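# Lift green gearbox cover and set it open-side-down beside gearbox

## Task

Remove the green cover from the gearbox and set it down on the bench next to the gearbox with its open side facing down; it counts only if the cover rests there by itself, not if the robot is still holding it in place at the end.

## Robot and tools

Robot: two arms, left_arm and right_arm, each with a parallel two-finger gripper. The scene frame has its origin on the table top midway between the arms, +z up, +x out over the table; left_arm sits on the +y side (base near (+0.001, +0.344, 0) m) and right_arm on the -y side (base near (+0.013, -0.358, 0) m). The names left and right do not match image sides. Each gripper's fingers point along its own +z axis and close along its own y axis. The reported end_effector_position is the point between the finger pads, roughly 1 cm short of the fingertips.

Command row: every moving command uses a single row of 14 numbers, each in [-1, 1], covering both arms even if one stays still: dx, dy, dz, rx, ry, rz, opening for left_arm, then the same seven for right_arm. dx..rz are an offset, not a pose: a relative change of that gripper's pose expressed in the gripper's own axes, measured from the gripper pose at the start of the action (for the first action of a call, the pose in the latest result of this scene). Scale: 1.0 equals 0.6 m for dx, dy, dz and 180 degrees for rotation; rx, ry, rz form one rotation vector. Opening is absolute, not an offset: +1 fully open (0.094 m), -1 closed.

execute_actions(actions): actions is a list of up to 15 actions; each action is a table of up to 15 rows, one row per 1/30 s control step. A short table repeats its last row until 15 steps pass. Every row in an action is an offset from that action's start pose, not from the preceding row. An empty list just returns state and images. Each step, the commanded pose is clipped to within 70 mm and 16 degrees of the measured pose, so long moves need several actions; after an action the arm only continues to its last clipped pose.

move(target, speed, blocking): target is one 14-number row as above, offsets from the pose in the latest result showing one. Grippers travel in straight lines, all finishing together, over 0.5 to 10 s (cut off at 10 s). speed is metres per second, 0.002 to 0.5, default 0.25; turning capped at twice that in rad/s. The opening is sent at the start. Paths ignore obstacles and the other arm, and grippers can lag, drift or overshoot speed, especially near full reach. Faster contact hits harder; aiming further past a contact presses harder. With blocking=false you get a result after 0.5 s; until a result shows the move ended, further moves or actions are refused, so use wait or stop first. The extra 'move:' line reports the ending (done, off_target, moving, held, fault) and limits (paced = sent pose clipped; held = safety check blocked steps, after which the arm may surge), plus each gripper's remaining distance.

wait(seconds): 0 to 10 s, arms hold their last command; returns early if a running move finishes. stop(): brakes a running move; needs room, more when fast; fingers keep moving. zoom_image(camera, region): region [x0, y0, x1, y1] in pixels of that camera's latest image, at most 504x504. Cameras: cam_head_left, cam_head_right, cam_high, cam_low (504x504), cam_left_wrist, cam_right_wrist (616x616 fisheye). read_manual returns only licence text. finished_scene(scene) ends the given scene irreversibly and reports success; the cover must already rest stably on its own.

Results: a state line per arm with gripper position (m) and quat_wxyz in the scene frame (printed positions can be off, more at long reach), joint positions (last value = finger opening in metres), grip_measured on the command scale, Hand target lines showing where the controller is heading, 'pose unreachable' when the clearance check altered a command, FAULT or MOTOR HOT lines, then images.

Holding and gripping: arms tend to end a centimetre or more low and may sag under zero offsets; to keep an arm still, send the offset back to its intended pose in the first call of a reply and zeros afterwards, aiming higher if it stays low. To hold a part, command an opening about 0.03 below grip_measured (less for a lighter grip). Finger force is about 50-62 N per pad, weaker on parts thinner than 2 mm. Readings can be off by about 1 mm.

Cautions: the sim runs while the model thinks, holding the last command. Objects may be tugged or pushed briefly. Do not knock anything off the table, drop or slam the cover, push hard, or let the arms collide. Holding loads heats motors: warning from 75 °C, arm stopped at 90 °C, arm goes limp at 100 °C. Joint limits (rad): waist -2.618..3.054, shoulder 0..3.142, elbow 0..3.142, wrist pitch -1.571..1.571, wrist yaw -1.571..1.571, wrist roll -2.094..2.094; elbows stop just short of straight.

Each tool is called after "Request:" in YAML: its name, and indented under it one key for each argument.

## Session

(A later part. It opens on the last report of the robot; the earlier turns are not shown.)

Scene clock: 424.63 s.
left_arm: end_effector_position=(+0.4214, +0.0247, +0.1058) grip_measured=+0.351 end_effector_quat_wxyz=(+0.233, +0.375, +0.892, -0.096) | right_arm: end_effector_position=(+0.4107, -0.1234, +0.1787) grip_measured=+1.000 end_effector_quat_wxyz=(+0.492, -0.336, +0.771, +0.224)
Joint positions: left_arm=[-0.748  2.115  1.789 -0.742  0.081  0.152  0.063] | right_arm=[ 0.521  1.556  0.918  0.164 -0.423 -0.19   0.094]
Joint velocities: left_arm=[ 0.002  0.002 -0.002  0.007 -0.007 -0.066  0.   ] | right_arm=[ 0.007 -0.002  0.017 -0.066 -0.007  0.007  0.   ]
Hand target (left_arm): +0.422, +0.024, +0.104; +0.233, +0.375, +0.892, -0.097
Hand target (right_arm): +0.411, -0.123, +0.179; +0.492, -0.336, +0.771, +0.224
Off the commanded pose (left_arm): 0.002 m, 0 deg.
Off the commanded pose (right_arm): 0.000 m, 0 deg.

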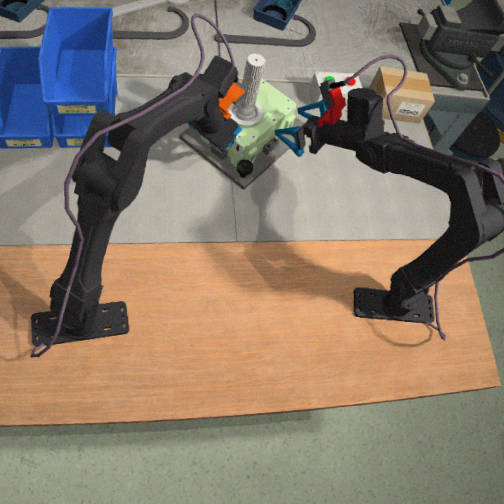

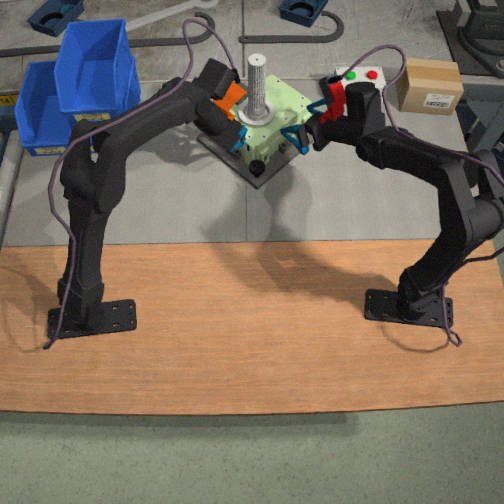

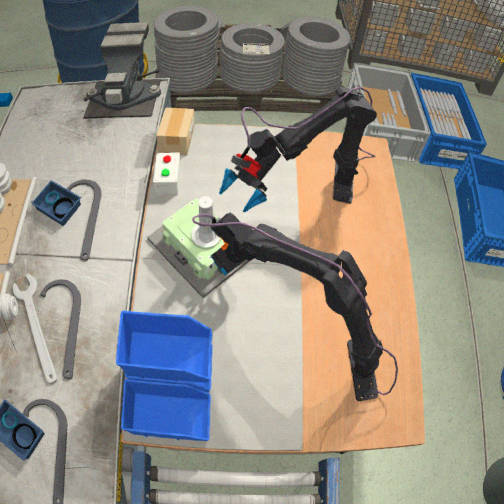

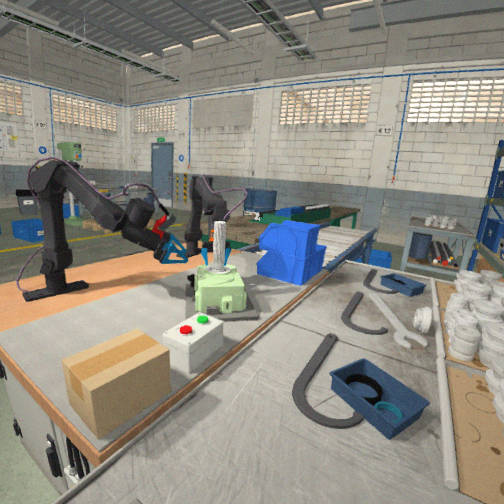

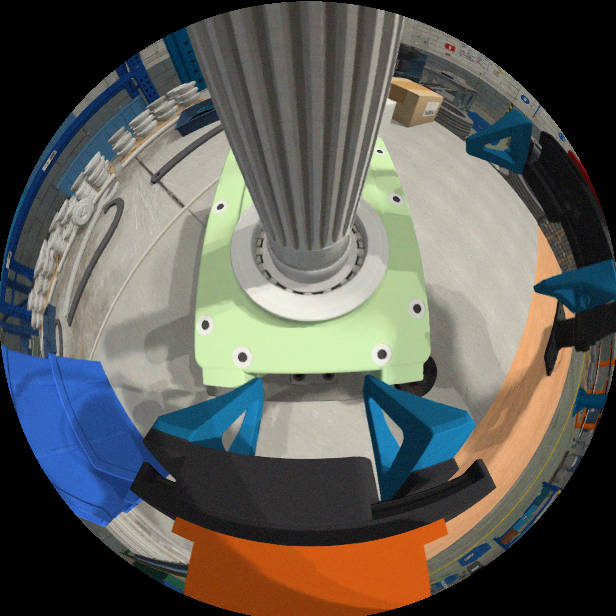

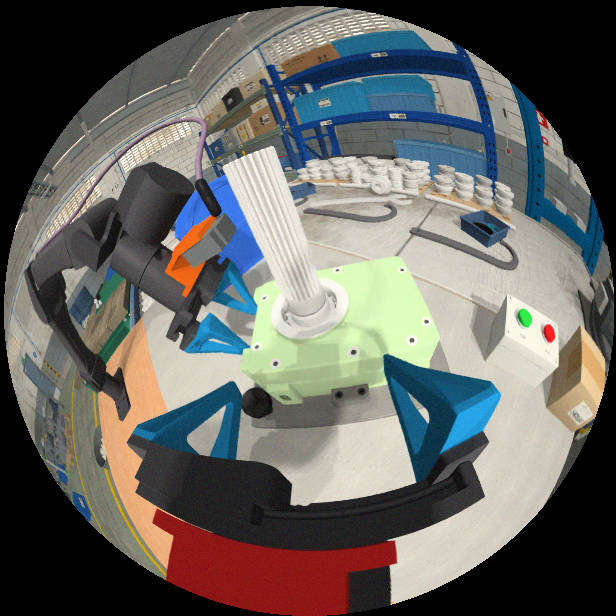

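Request:
execute_actions:
  actions:
    - [[-0.005,-0.001,-0.02,0,-0.002,0,0.44,0,0,0,0,0,0,1],[-0.008,-0.0015,-0.035,0,-0.003,0,0.44,0,0,0,0,0,0,1],[-0.011,-0.002,-0.05,0,-0.004,0,0.44,0,0,0,0,0,0,1],[-0.014,-0.003,-0.06,0,-0.005,0,0.44,0,0,0,0,0,0,1],[-0.017,-0.0035,-0.075,0,-0.006,0,0.44,0,0,0,0,0,0,1],[-0.02,-0.004,-0.088,0,-0.007,0,0.44,0,0,0,0,0,0,1],[-0.023,-0.0045,-0.10,0,-0.008,0,0.44,0,0,0,0,0,0,1],[-0.026,-0.005,-0.112,0,-0.009,0,0.44,0,0,0,0,0,0,1],[-0.0277,-0.0055,-0.1214,0,-0.0099,0,0.44,0,0,0,0,0,0,1]]
    - [[-0.0277,-0.0055,-0.1214,0,-0.0099,0,0.44,0,0,0,0,0,0,1]]

Scene clock: 426.57 s.
left_arm: end_effector_position=(+0.4213, +0.0251, +0.1102) grip_measured=+0.351 end_effector_quat_wxyz=(+0.234, +0.375, +0.892, -0.096) | right_arm: end_effector_position=(+0.4107, -0.1234, +0.1787) grip_measured=+1.000 end_effector_quat_wxyz=(+0.492, -0.336, +0.771, +0.224)
Joint positions: left_arm=[-0.748  2.111  1.8   -0.755  0.08   0.152  0.063] | right_arm=[ 0.521  1.556  0.918  0.164 -0.423 -0.19   0.094]
Joint velocities: left_arm=[ 0.002  0.002  0.002 -0.037 -0.022 -0.037  0.   ] | right_arm=[-0.007 -0.007 -0.022 -0.007 -0.051  0.022  0.   ]
Hand target (left_arm): +0.407, +0.036, +0.173; +0.251, +0.373, +0.887, -0.103
Hand target (right_arm): +0.411, -0.123, +0.179; +0.492, -0.336, +0.771, +0.224
Off the commanded pose (left_arm): 0.075 m, 2 deg; position clipped at the last step of the last action.
Off the commanded pose (right_arm): 0.000 m, 0 deg.

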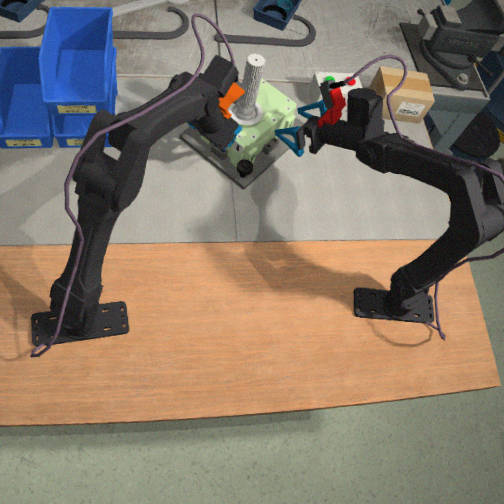

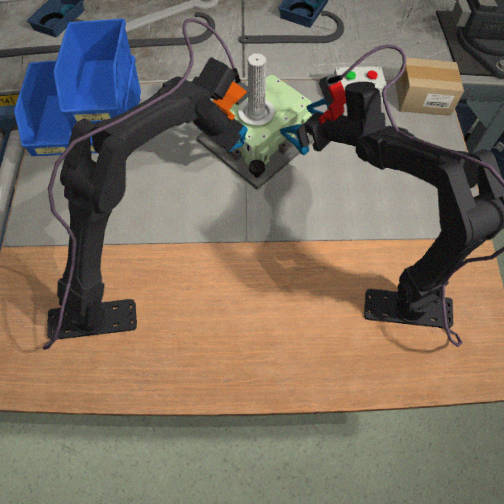

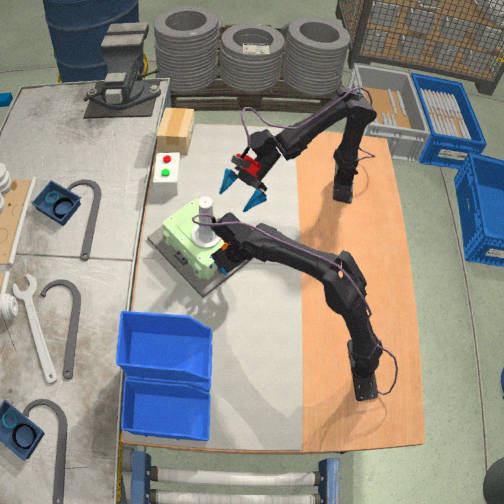

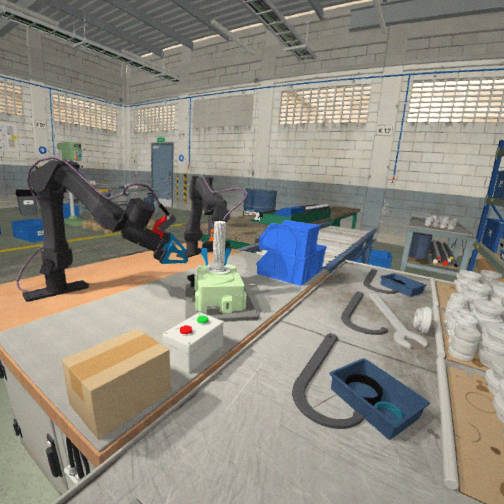

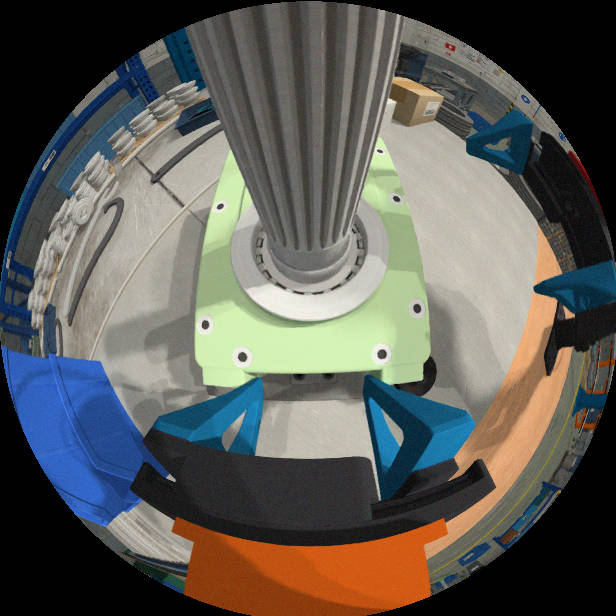

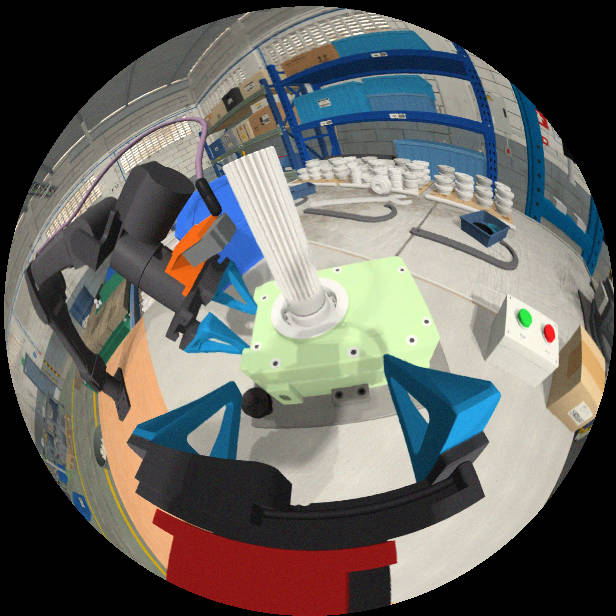

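Request:
zoom_image:
  camera: "cam_right_wrist"
  region: [160, 250, 400, 430]

Request:
zoom_image:
  camera: "cam_low"
  region: [180, 240, 270, 330]

Region (160, 250, 400, 430) of cam_right_wrist's 616x616 image, scaled by 2.100, with more detail than that image has; it fills the top 378 rows of this view, and the rest is white.

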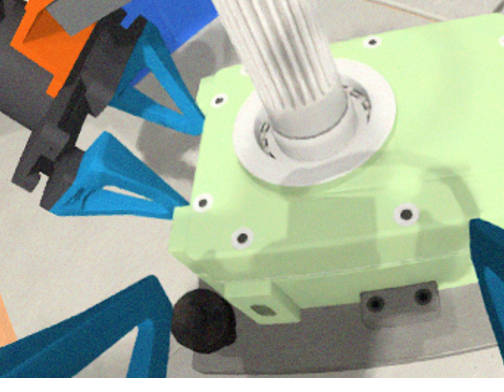

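Region (180, 240, 270, 330) of cam_low's 504x504 image, scaled by 5.600, with more detail than that image has.

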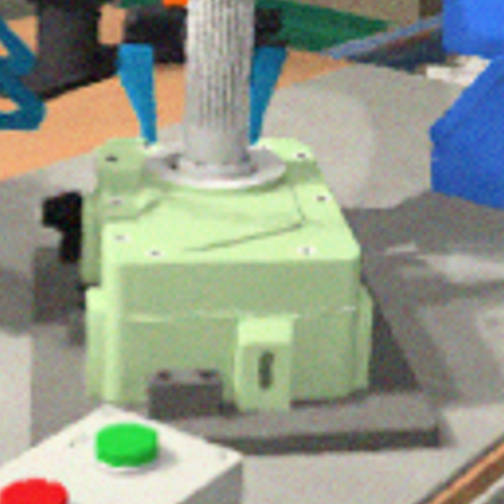

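Request:
zoom_image:
  camera: "cam_left_wrist"
  region: [190, 300, 450, 440]

Region (190, 300, 450, 440) of cam_left_wrist's 616x616 image, scaled by 1.938, with more detail than that image has; it fills the top 271 rows of this view, and the rest is white.

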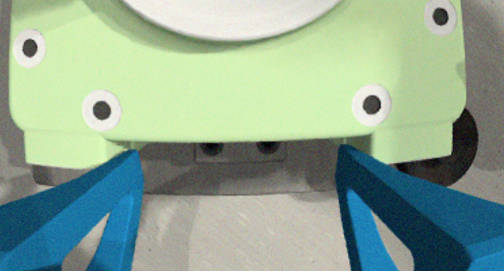

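Request:
move:
  target: [0,0,0,0,0,0,0.44,0.0081,0.0106,0.0777,0.0271,0.0048,0.0086,1]
  speed: 0.15

Scene clock: 430.10 s.
left_arm: end_effector_position=(+0.4215, +0.0249, +0.1070) grip_measured=+0.351 end_effector_quat_wxyz=(+0.231, +0.375, +0.893, -0.095) | right_arm: end_effector_position=(+0.4285, -0.0942, +0.1495) grip_measured=+1.000 end_effector_quat_wxyz=(+0.490, -0.307, +0.792, +0.195)
Joint positions: left_arm=[-0.748  2.117  1.799 -0.753  0.08   0.152  0.063] | right_arm=[ 0.625  1.692  0.957  0.261 -0.244 -0.114  0.094]
Joint velocities: left_arm=[-0.007 -0.002  0.002  0.022 -0.007 -0.037 -0.001] | right_arm=[-0.012 -0.012  0.012  0.051 -0.037  0.007  0.   ]
Hand target (left_arm): +0.421, +0.025, +0.110; +0.234, +0.375, +0.892, -0.096
Hand target (right_arm): +0.432, -0.089, +0.155; +0.496, -0.306, +0.789, +0.197
Off the commanded pose (left_arm): 0.003 m, 0 deg.
Off the commanded pose (right_arm): 0.009 m, 1 deg.
move: done

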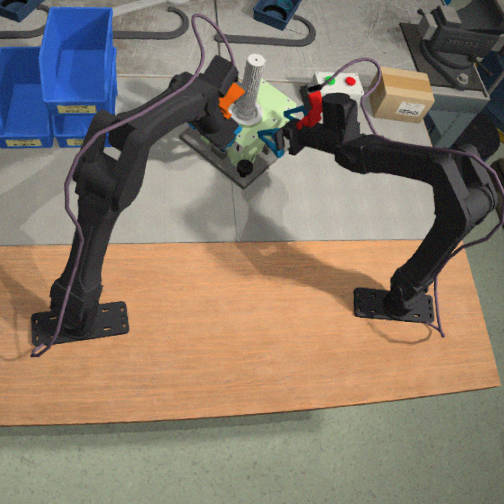

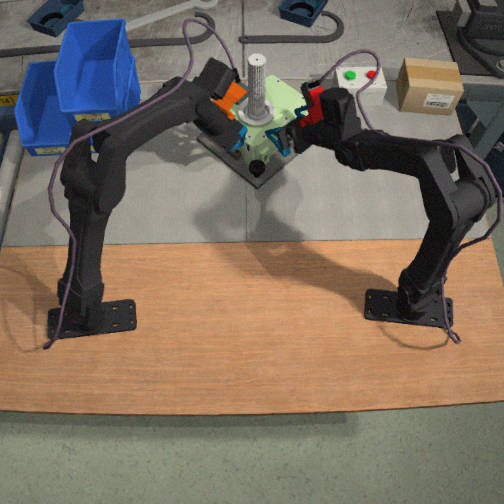

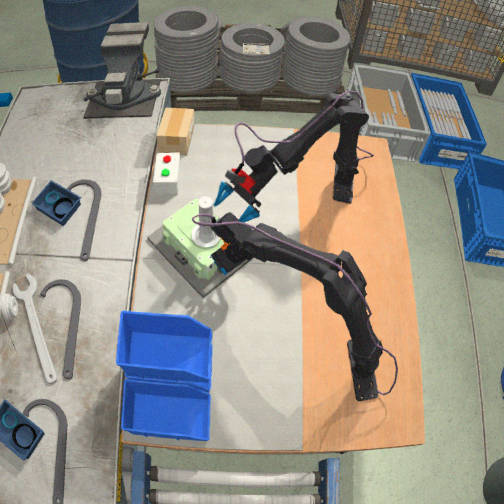

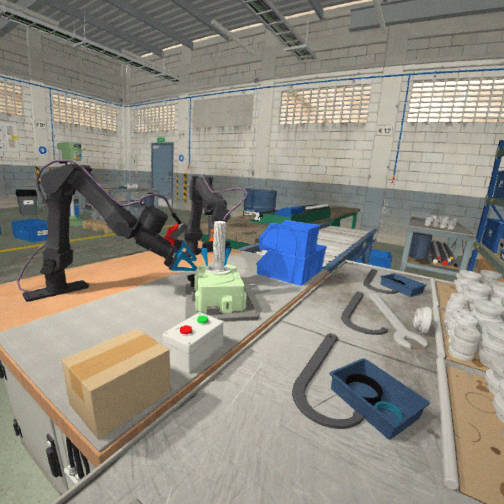

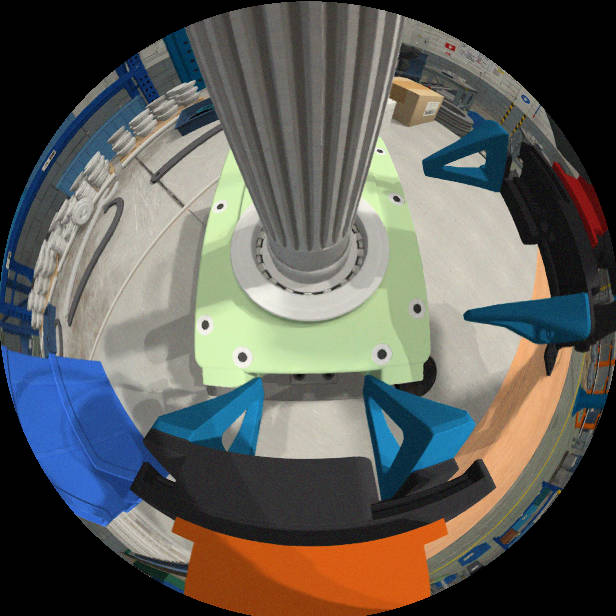

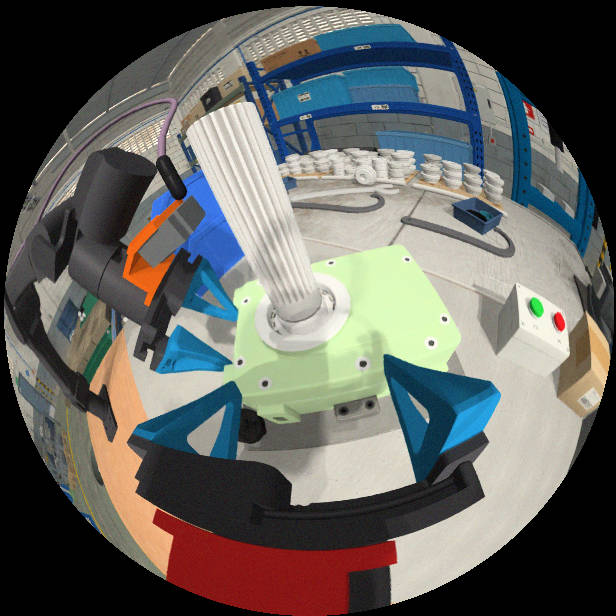

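Request:
move:
  target: [0,0,0,0,0,0,0.44,-0.0782,0.0059,0.1075,0,-0.005,0,1]
  speed: 0.1

Scene clock: 431.80 s.
left_arm: end_effector_position=(+0.4215, +0.0249, +0.1070) grip_measured=+0.351 end_effector_quat_wxyz=(+0.231, +0.375, +0.893, -0.095) | right_arm: end_effector_position=(+0.4838, -0.0447, +0.1621) grip_measured=+1.000 end_effector_quat_wxyz=(+0.499, -0.303, +0.787, +0.197)
Joint positions: left_arm=[-0.748  2.117  1.799 -0.753  0.08   0.152  0.063] | right_arm=[ 0.672  1.923  1.283  0.192 -0.2   -0.088  0.094]
Joint velocities: left_arm=[ 0.002  0.002  0.007 -0.007 -0.051  0.066  0.   ] | right_arm=[ 0.007 -0.007  0.012 -0.081 -0.007 -0.022  0.   ]
Hand target (left_arm): +0.422, +0.025, +0.107; +0.231, +0.375, +0.893, -0.095
Hand target (right_arm): +0.484, -0.039, +0.162; +0.496, -0.304, +0.788, +0.198
Off the commanded pose (left_arm): 0.000 m, 0 deg.
Off the commanded pose (right_arm): 0.006 m, 0 deg.
move: done

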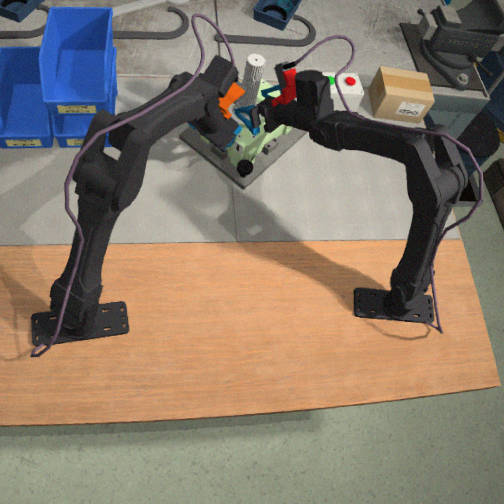

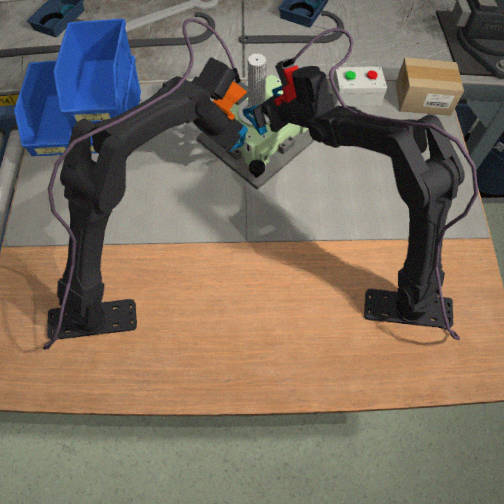

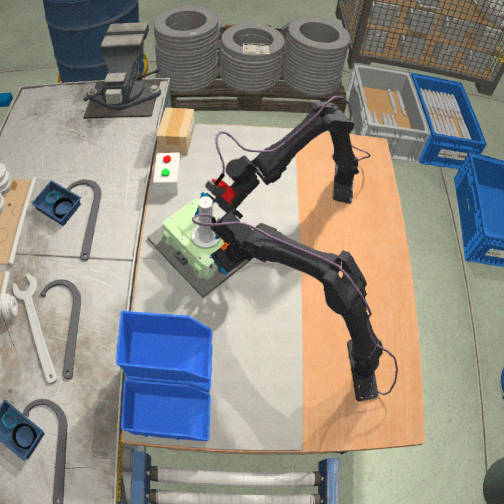

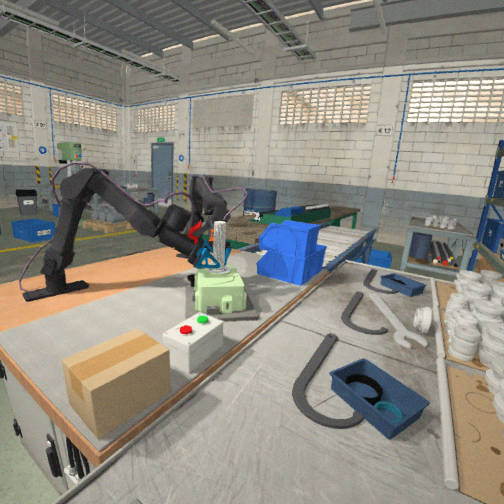

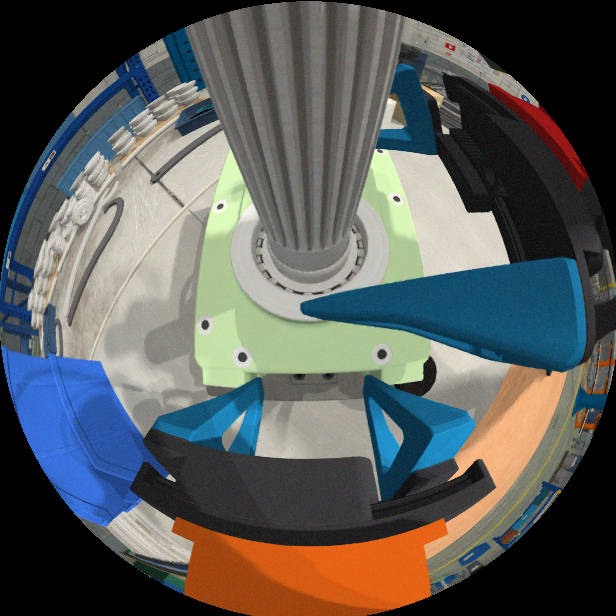

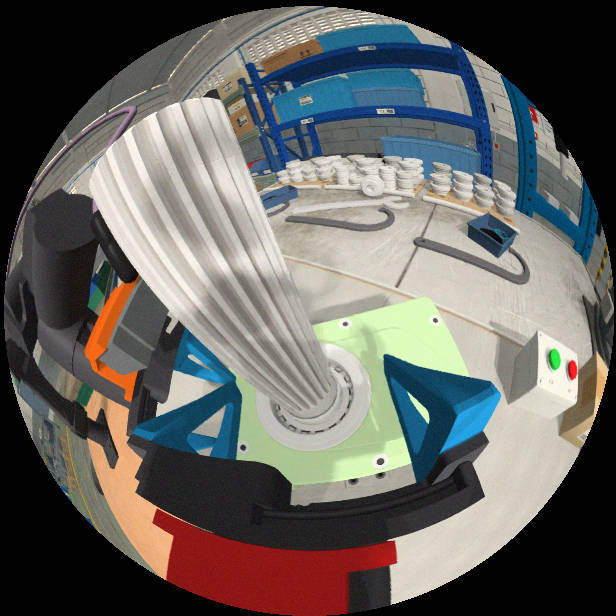

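Request:
execute_actions:
  actions: []

Scene clock: 432.80 s.
left_arm: end_effector_position=(+0.4215, +0.0249, +0.1070) grip_measured=+0.351 end_effector_quat_wxyz=(+0.231, +0.375, +0.893, -0.095) | right_arm: end_effector_position=(+0.4837, -0.0448, +0.1617) grip_measured=+1.000 end_effector_quat_wxyz=(+0.499, -0.303, +0.788, +0.196)
Joint positions: left_arm=[-0.748  2.117  1.799 -0.753  0.08   0.152  0.063] | right_arm=[ 0.672  1.923  1.283  0.191 -0.2   -0.088  0.094]
Joint velocities: left_arm=[-0.012  0.012 -0.002 -0.037  0.037  0.037 -0.   ] | right_arm=[ 0.002 -0.012  0.002  0.051 -0.066 -0.022  0.   ]
Hand target (left_arm): +0.422, +0.025, +0.107; +0.231, +0.375, +0.893, -0.095
Hand target (right_arm): +0.484, -0.039, +0.162; +0.497, -0.305, +0.788, +0.198
Off the commanded pose (left_arm): 0.000 m, 0 deg.
Off the commanded pose (right_arm): 0.007 m, 0 deg.

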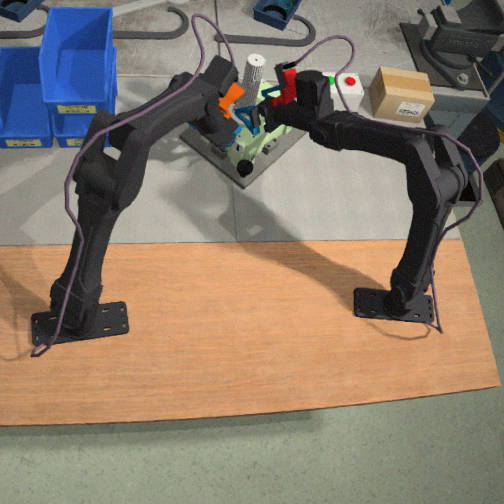

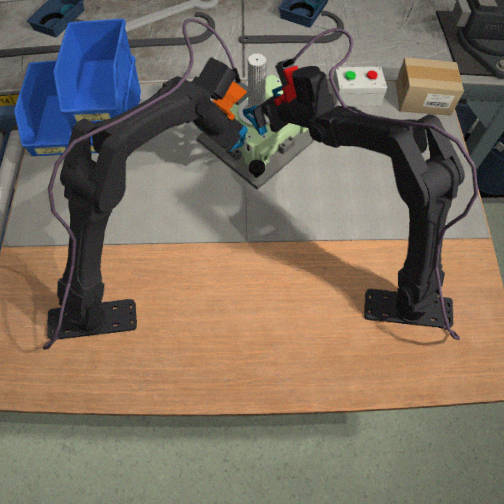

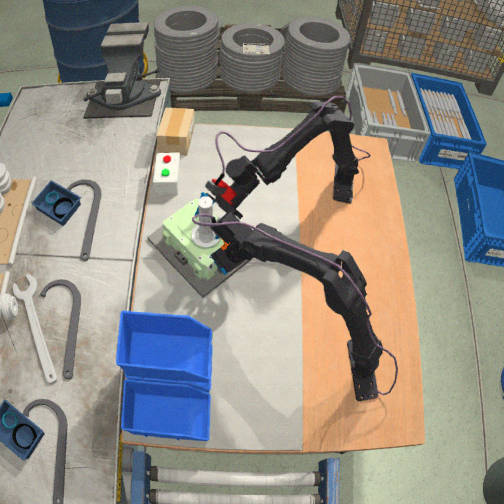

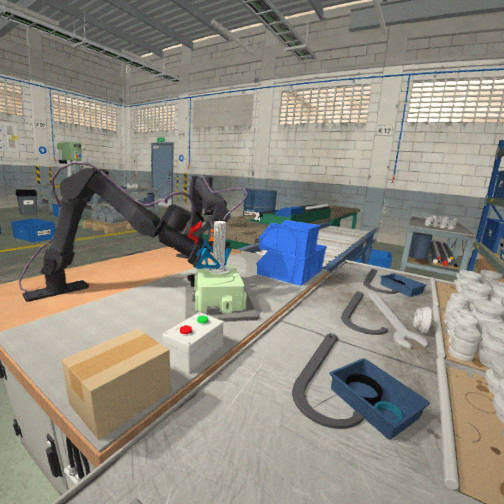

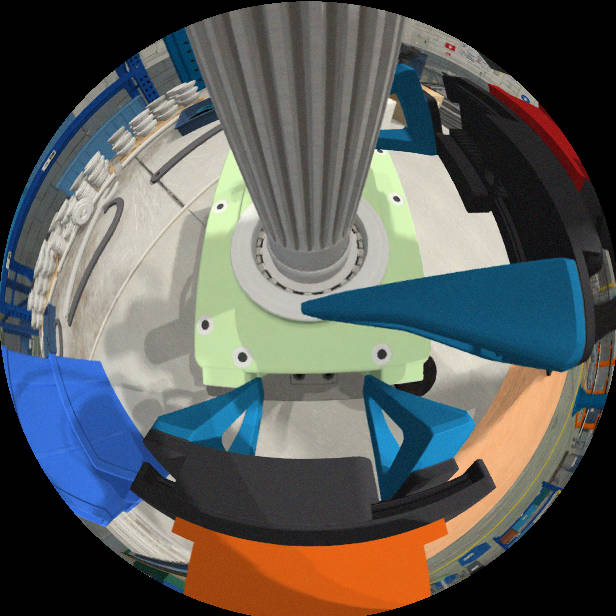

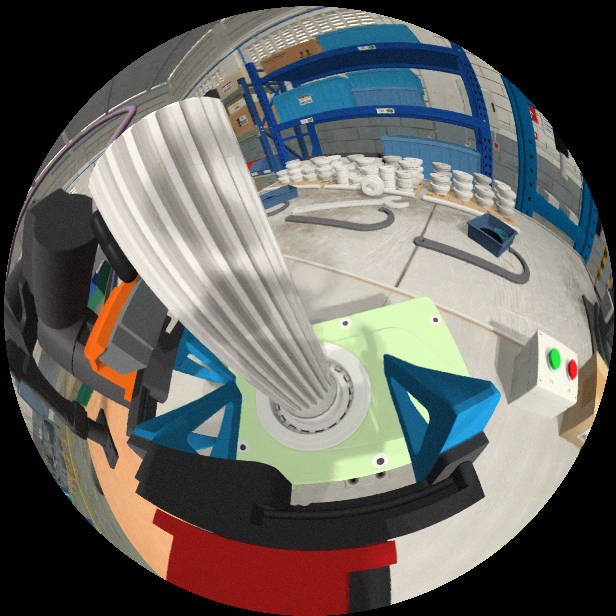

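Request:
zoom_image:
  camera: "cam_low"
  region: [170, 220, 290, 340]

Request:
zoom_image:
  camera: "cam_high"
  region: [130, 170, 270, 310]

Region (170, 220, 290, 340) of cam_low's 504x504 image, scaled by 4.200, with more detail than that image has.

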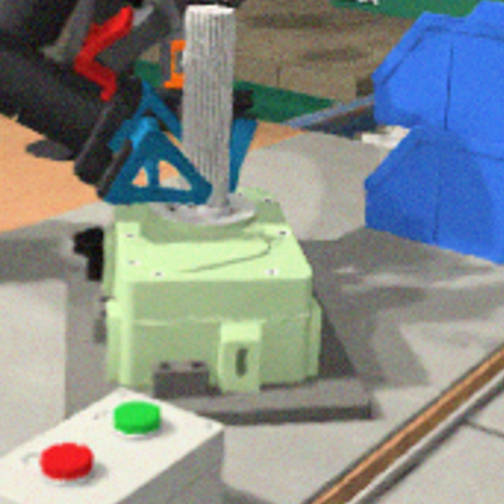

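Region (130, 170, 270, 310) of cam_high's 504x504 image, scaled by 3.600, with more detail than that image has.

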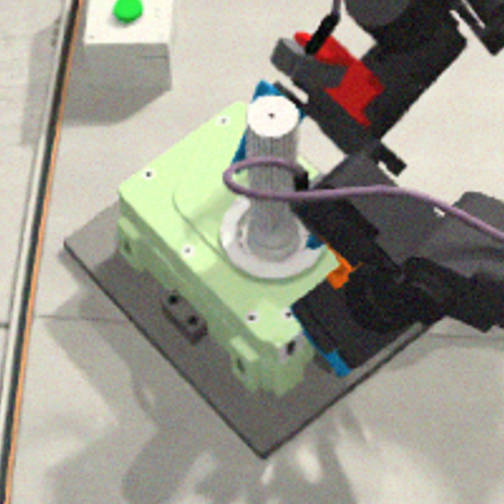

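Request:
zoom_image:
  camera: "cam_left_wrist"
  region: [160, 280, 460, 480]

Request:
zoom_image:
  camera: "cam_right_wrist"
  region: [200, 270, 520, 520]

Region (160, 280, 460, 480) of cam_left_wrist's 616x616 image, scaled by 1.680, with more detail than that image has.

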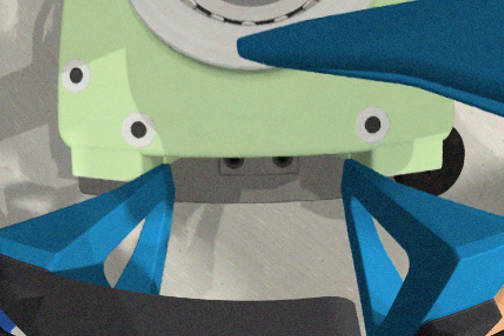

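Region (200, 270, 520, 520) of cam_right_wrist's 616x616 image, scaled by 1.575, with more detail than that image has; it fills the top 394 rows of this view, and the rest is white.

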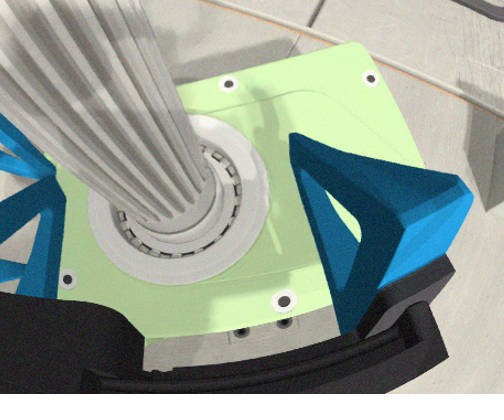

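Request:
zoom_image:
  camera: "cam_left_wrist"
  region: [180, 330, 290, 410]

Request:
zoom_image:
  camera: "cam_left_wrist"
  region: [340, 320, 450, 410]

Request:
zoom_image:
  camera: "cam_high"
  region: [150, 220, 230, 300]

Region (180, 330, 290, 410) of cam_left_wrist's 616x616 image, scaled by 4.582, with more detail than that image has; it fills the top 367 rows of this view, and the rest is white.

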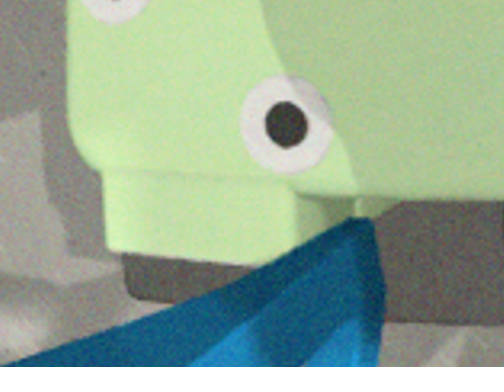

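Region (340, 320, 450, 410) of cam_left_wrist's 616x616 image, scaled by 4.582, with more detail than that image has; it fills the top 412 rows of this view, and the rest is white.

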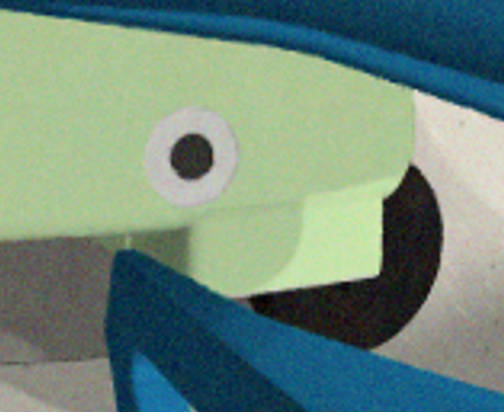

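Region (150, 220, 230, 300) of cam_high's 504x504 image, scaled by 6.300, with more detail than that image has.

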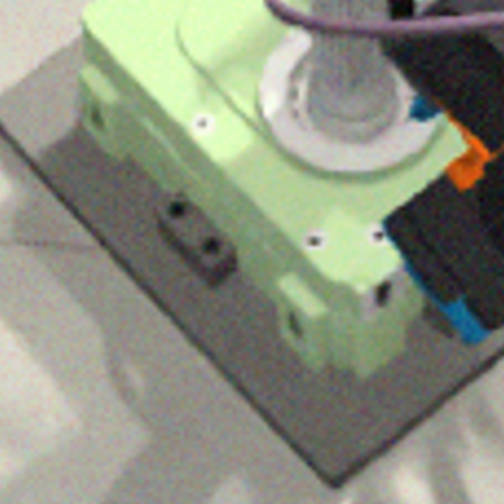

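Request:
zoom_image:
  camera: "cam_low"
  region: [190, 265, 255, 320]

Request:
zoom_image:
  camera: "cam_head_right"
  region: [200, 100, 320, 200]

Region (190, 265, 255, 320) of cam_low's 504x504 image, scaled by 7.754, with more detail than that image has; it fills the top 426 rows of this view, and the rest is white.

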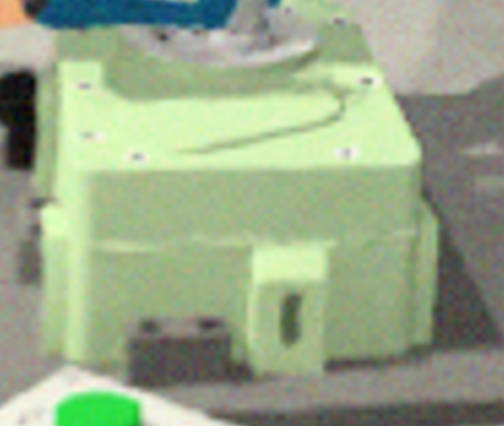

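Region (200, 100, 320, 200) of cam_head_right's 504x504 image, scaled by 4.200, with more detail than that image has.

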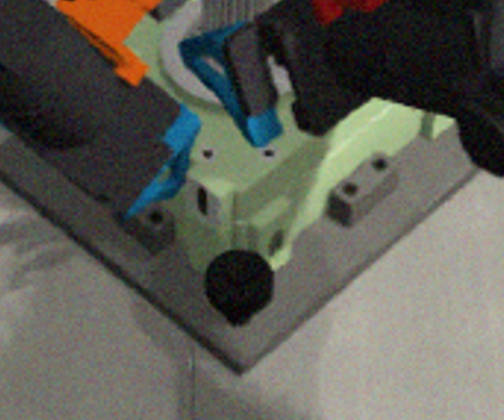

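Request:
execute_actions:
  actions:
    - [[0,0,0,0,0,0,0.0, 0,0,0,0,0,0,1.0]]

Request:
move:
  target: [0.176,0.0095,-0.289,0,0,0,0.0, 0,0,0,0,0,0,1.0]
  speed: 0.2

Scene clock: 448.60 s.
left_arm: end_effector_position=(+0.4216, +0.0249, +0.1070) grip_measured=+0.002 end_effector_quat_wxyz=(+0.232, +0.375, +0.892, -0.095) | right_arm: end_effector_position=(+0.4837, -0.0448, +0.1617) grip_measured=+1.000 end_effector_quat_wxyz=(+0.499, -0.303, +0.788, +0.196)
Joint positions: left_arm=[-0.748  2.117  1.799 -0.752  0.08   0.152  0.047] | right_arm=[ 0.672  1.923  1.283  0.191 -0.2   -0.088  0.094]
Joint velocities: left_arm=[-0.012  0.007  0.007  0.007  0.022  0.007 -0.   ] | right_arm=[ 0.022 -0.017 -0.007 -0.051 -0.037 -0.066  0.   ]
Hand target (left_arm): +0.422, +0.025, +0.107; +0.231, +0.375, +0.893, -0.095
Hand target (right_arm): +0.484, -0.045, +0.162; +0.499, -0.303, +0.788, +0.196
Off the commanded pose (left_arm): 0.000 m, 0 deg.
Off the commanded pose (right_arm): 0.000 m, 0 deg.

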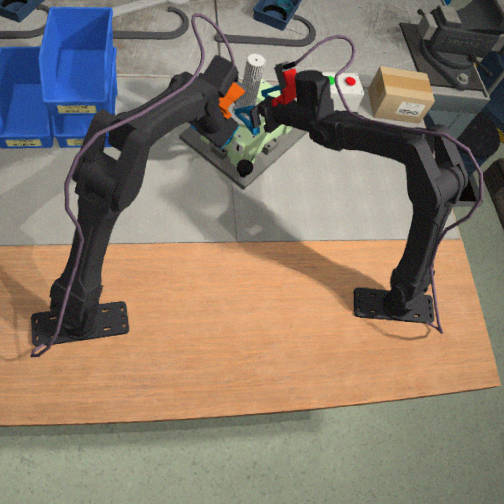

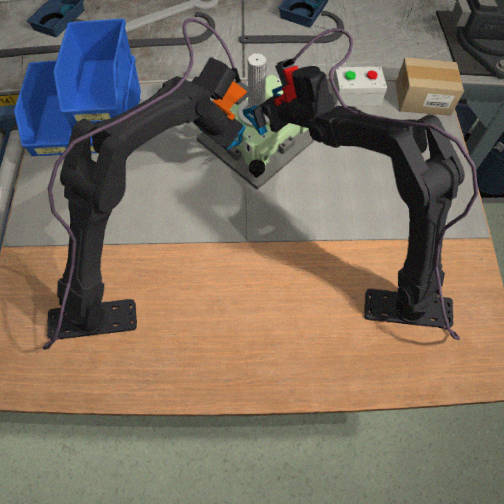

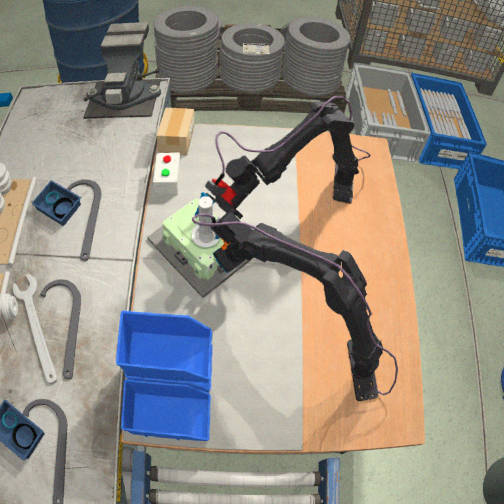

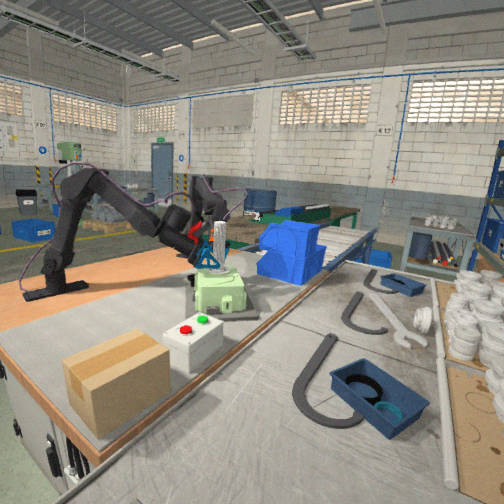

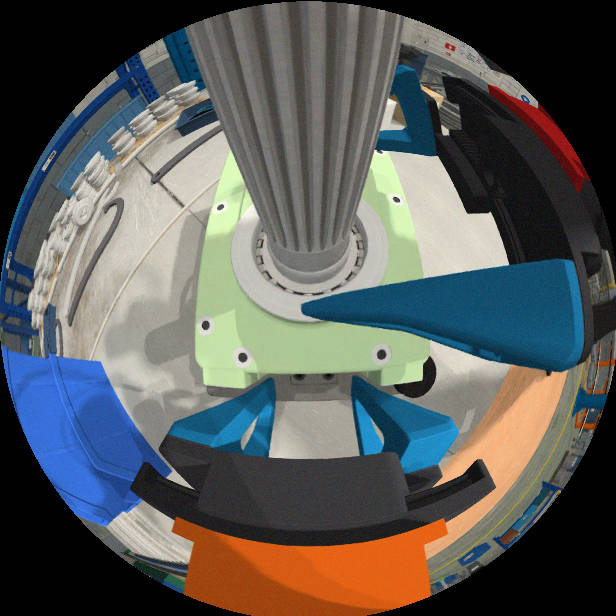

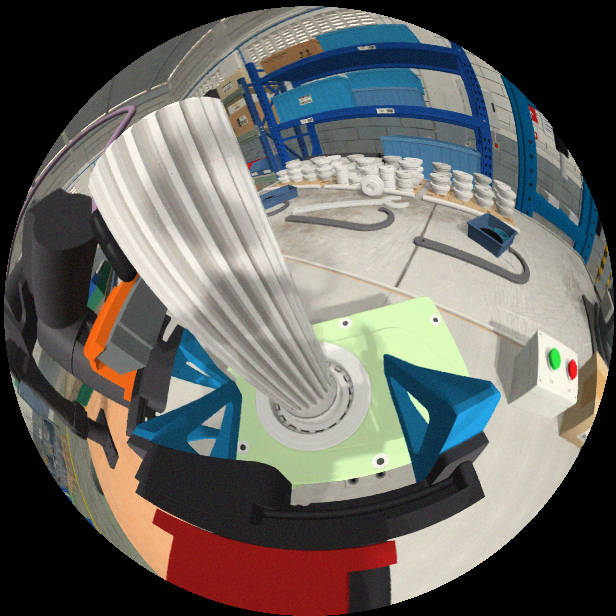

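Scene clock: 450.20 s.
left_arm: end_effector_position=(+0.3114, +0.1499, +0.2145) grip_measured=+0.002 end_effector_quat_wxyz=(+0.246, +0.375, +0.889, -0.092) | right_arm: end_effector_position=(+0.4837, -0.0448, +0.1617) grip_measured=+1.000 end_effector_quat_wxyz=(+0.499, -0.303, +0.788, +0.196)
Joint positions: left_arm=[-0.621  1.479  1.429 -1.005  0.131  0.267  0.047] | right_arm=[ 0.672  1.923  1.283  0.191 -0.2   -0.088  0.094]
Joint velocities: left_arm=[-0.002 -0.017 -0.007 -0.081 -0.022  0.022 -0.001] | right_arm=[ 0.022 -0.007 -0.012 -0.051 -0.007 -0.022  0.   ]
Hand target (left_arm): +0.305, +0.156, +0.209; +0.231, +0.375, +0.893, -0.094
Hand target (right_arm): +0.484, -0.045, +0.162; +0.499, -0.303, +0.788, +0.196
Off the commanded pose (left_arm): 0.013 m, 2 deg.
Off the commanded pose (right_arm): 0.000 m, 0 deg.
move: off_target (left_arm)

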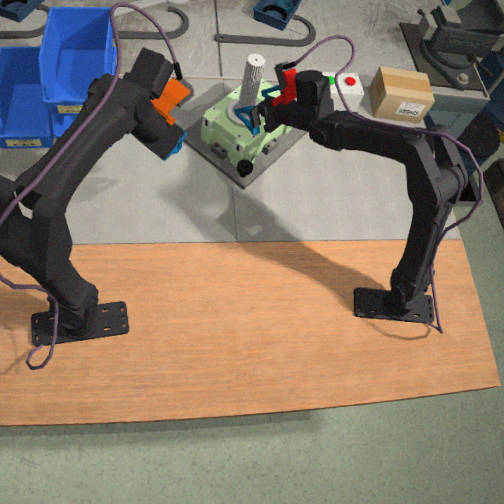

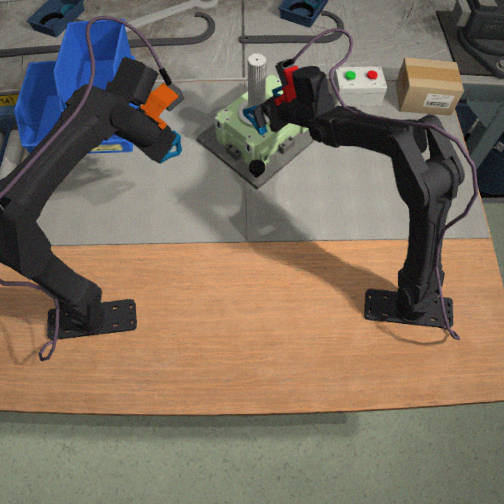

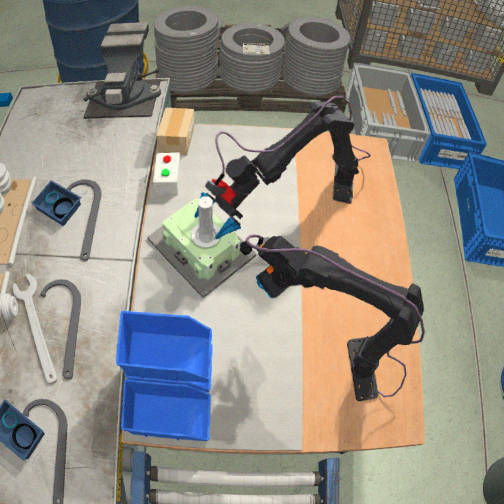

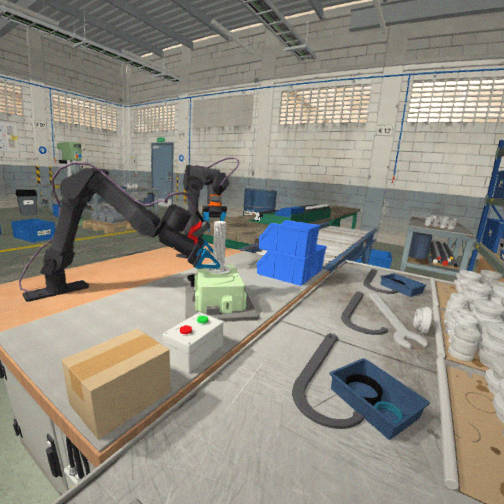

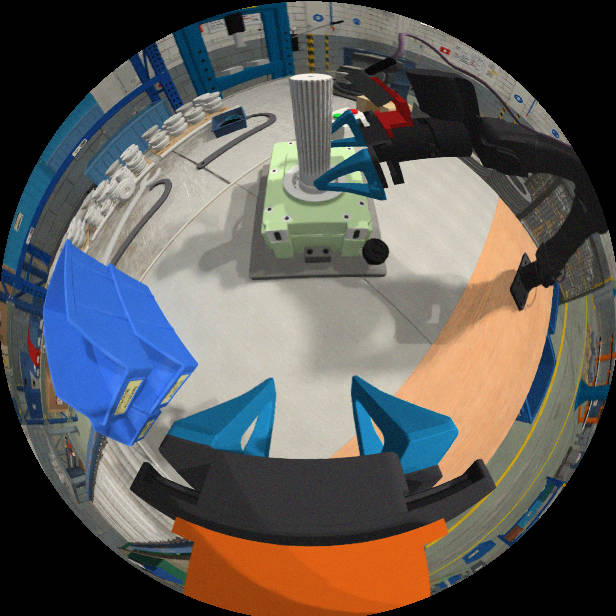

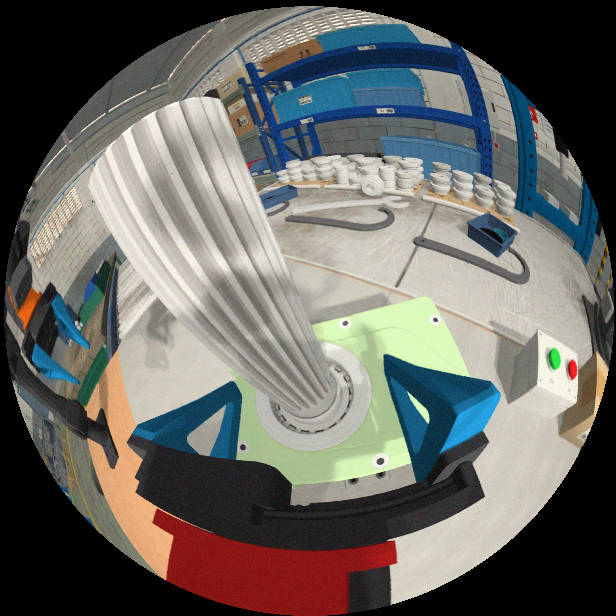

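Request:
zoom_image:
  camera: "cam_left_wrist"
  region: [250, 170, 400, 290]

Region (250, 170, 400, 290) of cam_left_wrist's 616x616 image, scaled by 3.360, with more detail than that image has; it fills the top 403 rows of this view, and the rest is white.

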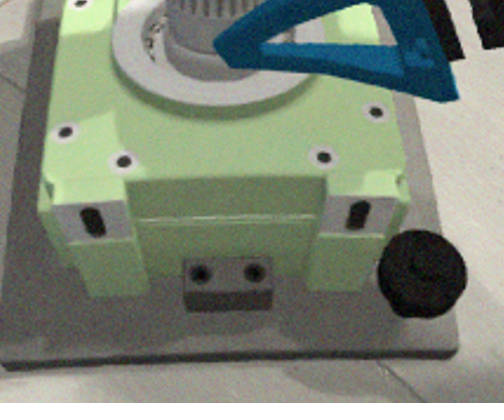

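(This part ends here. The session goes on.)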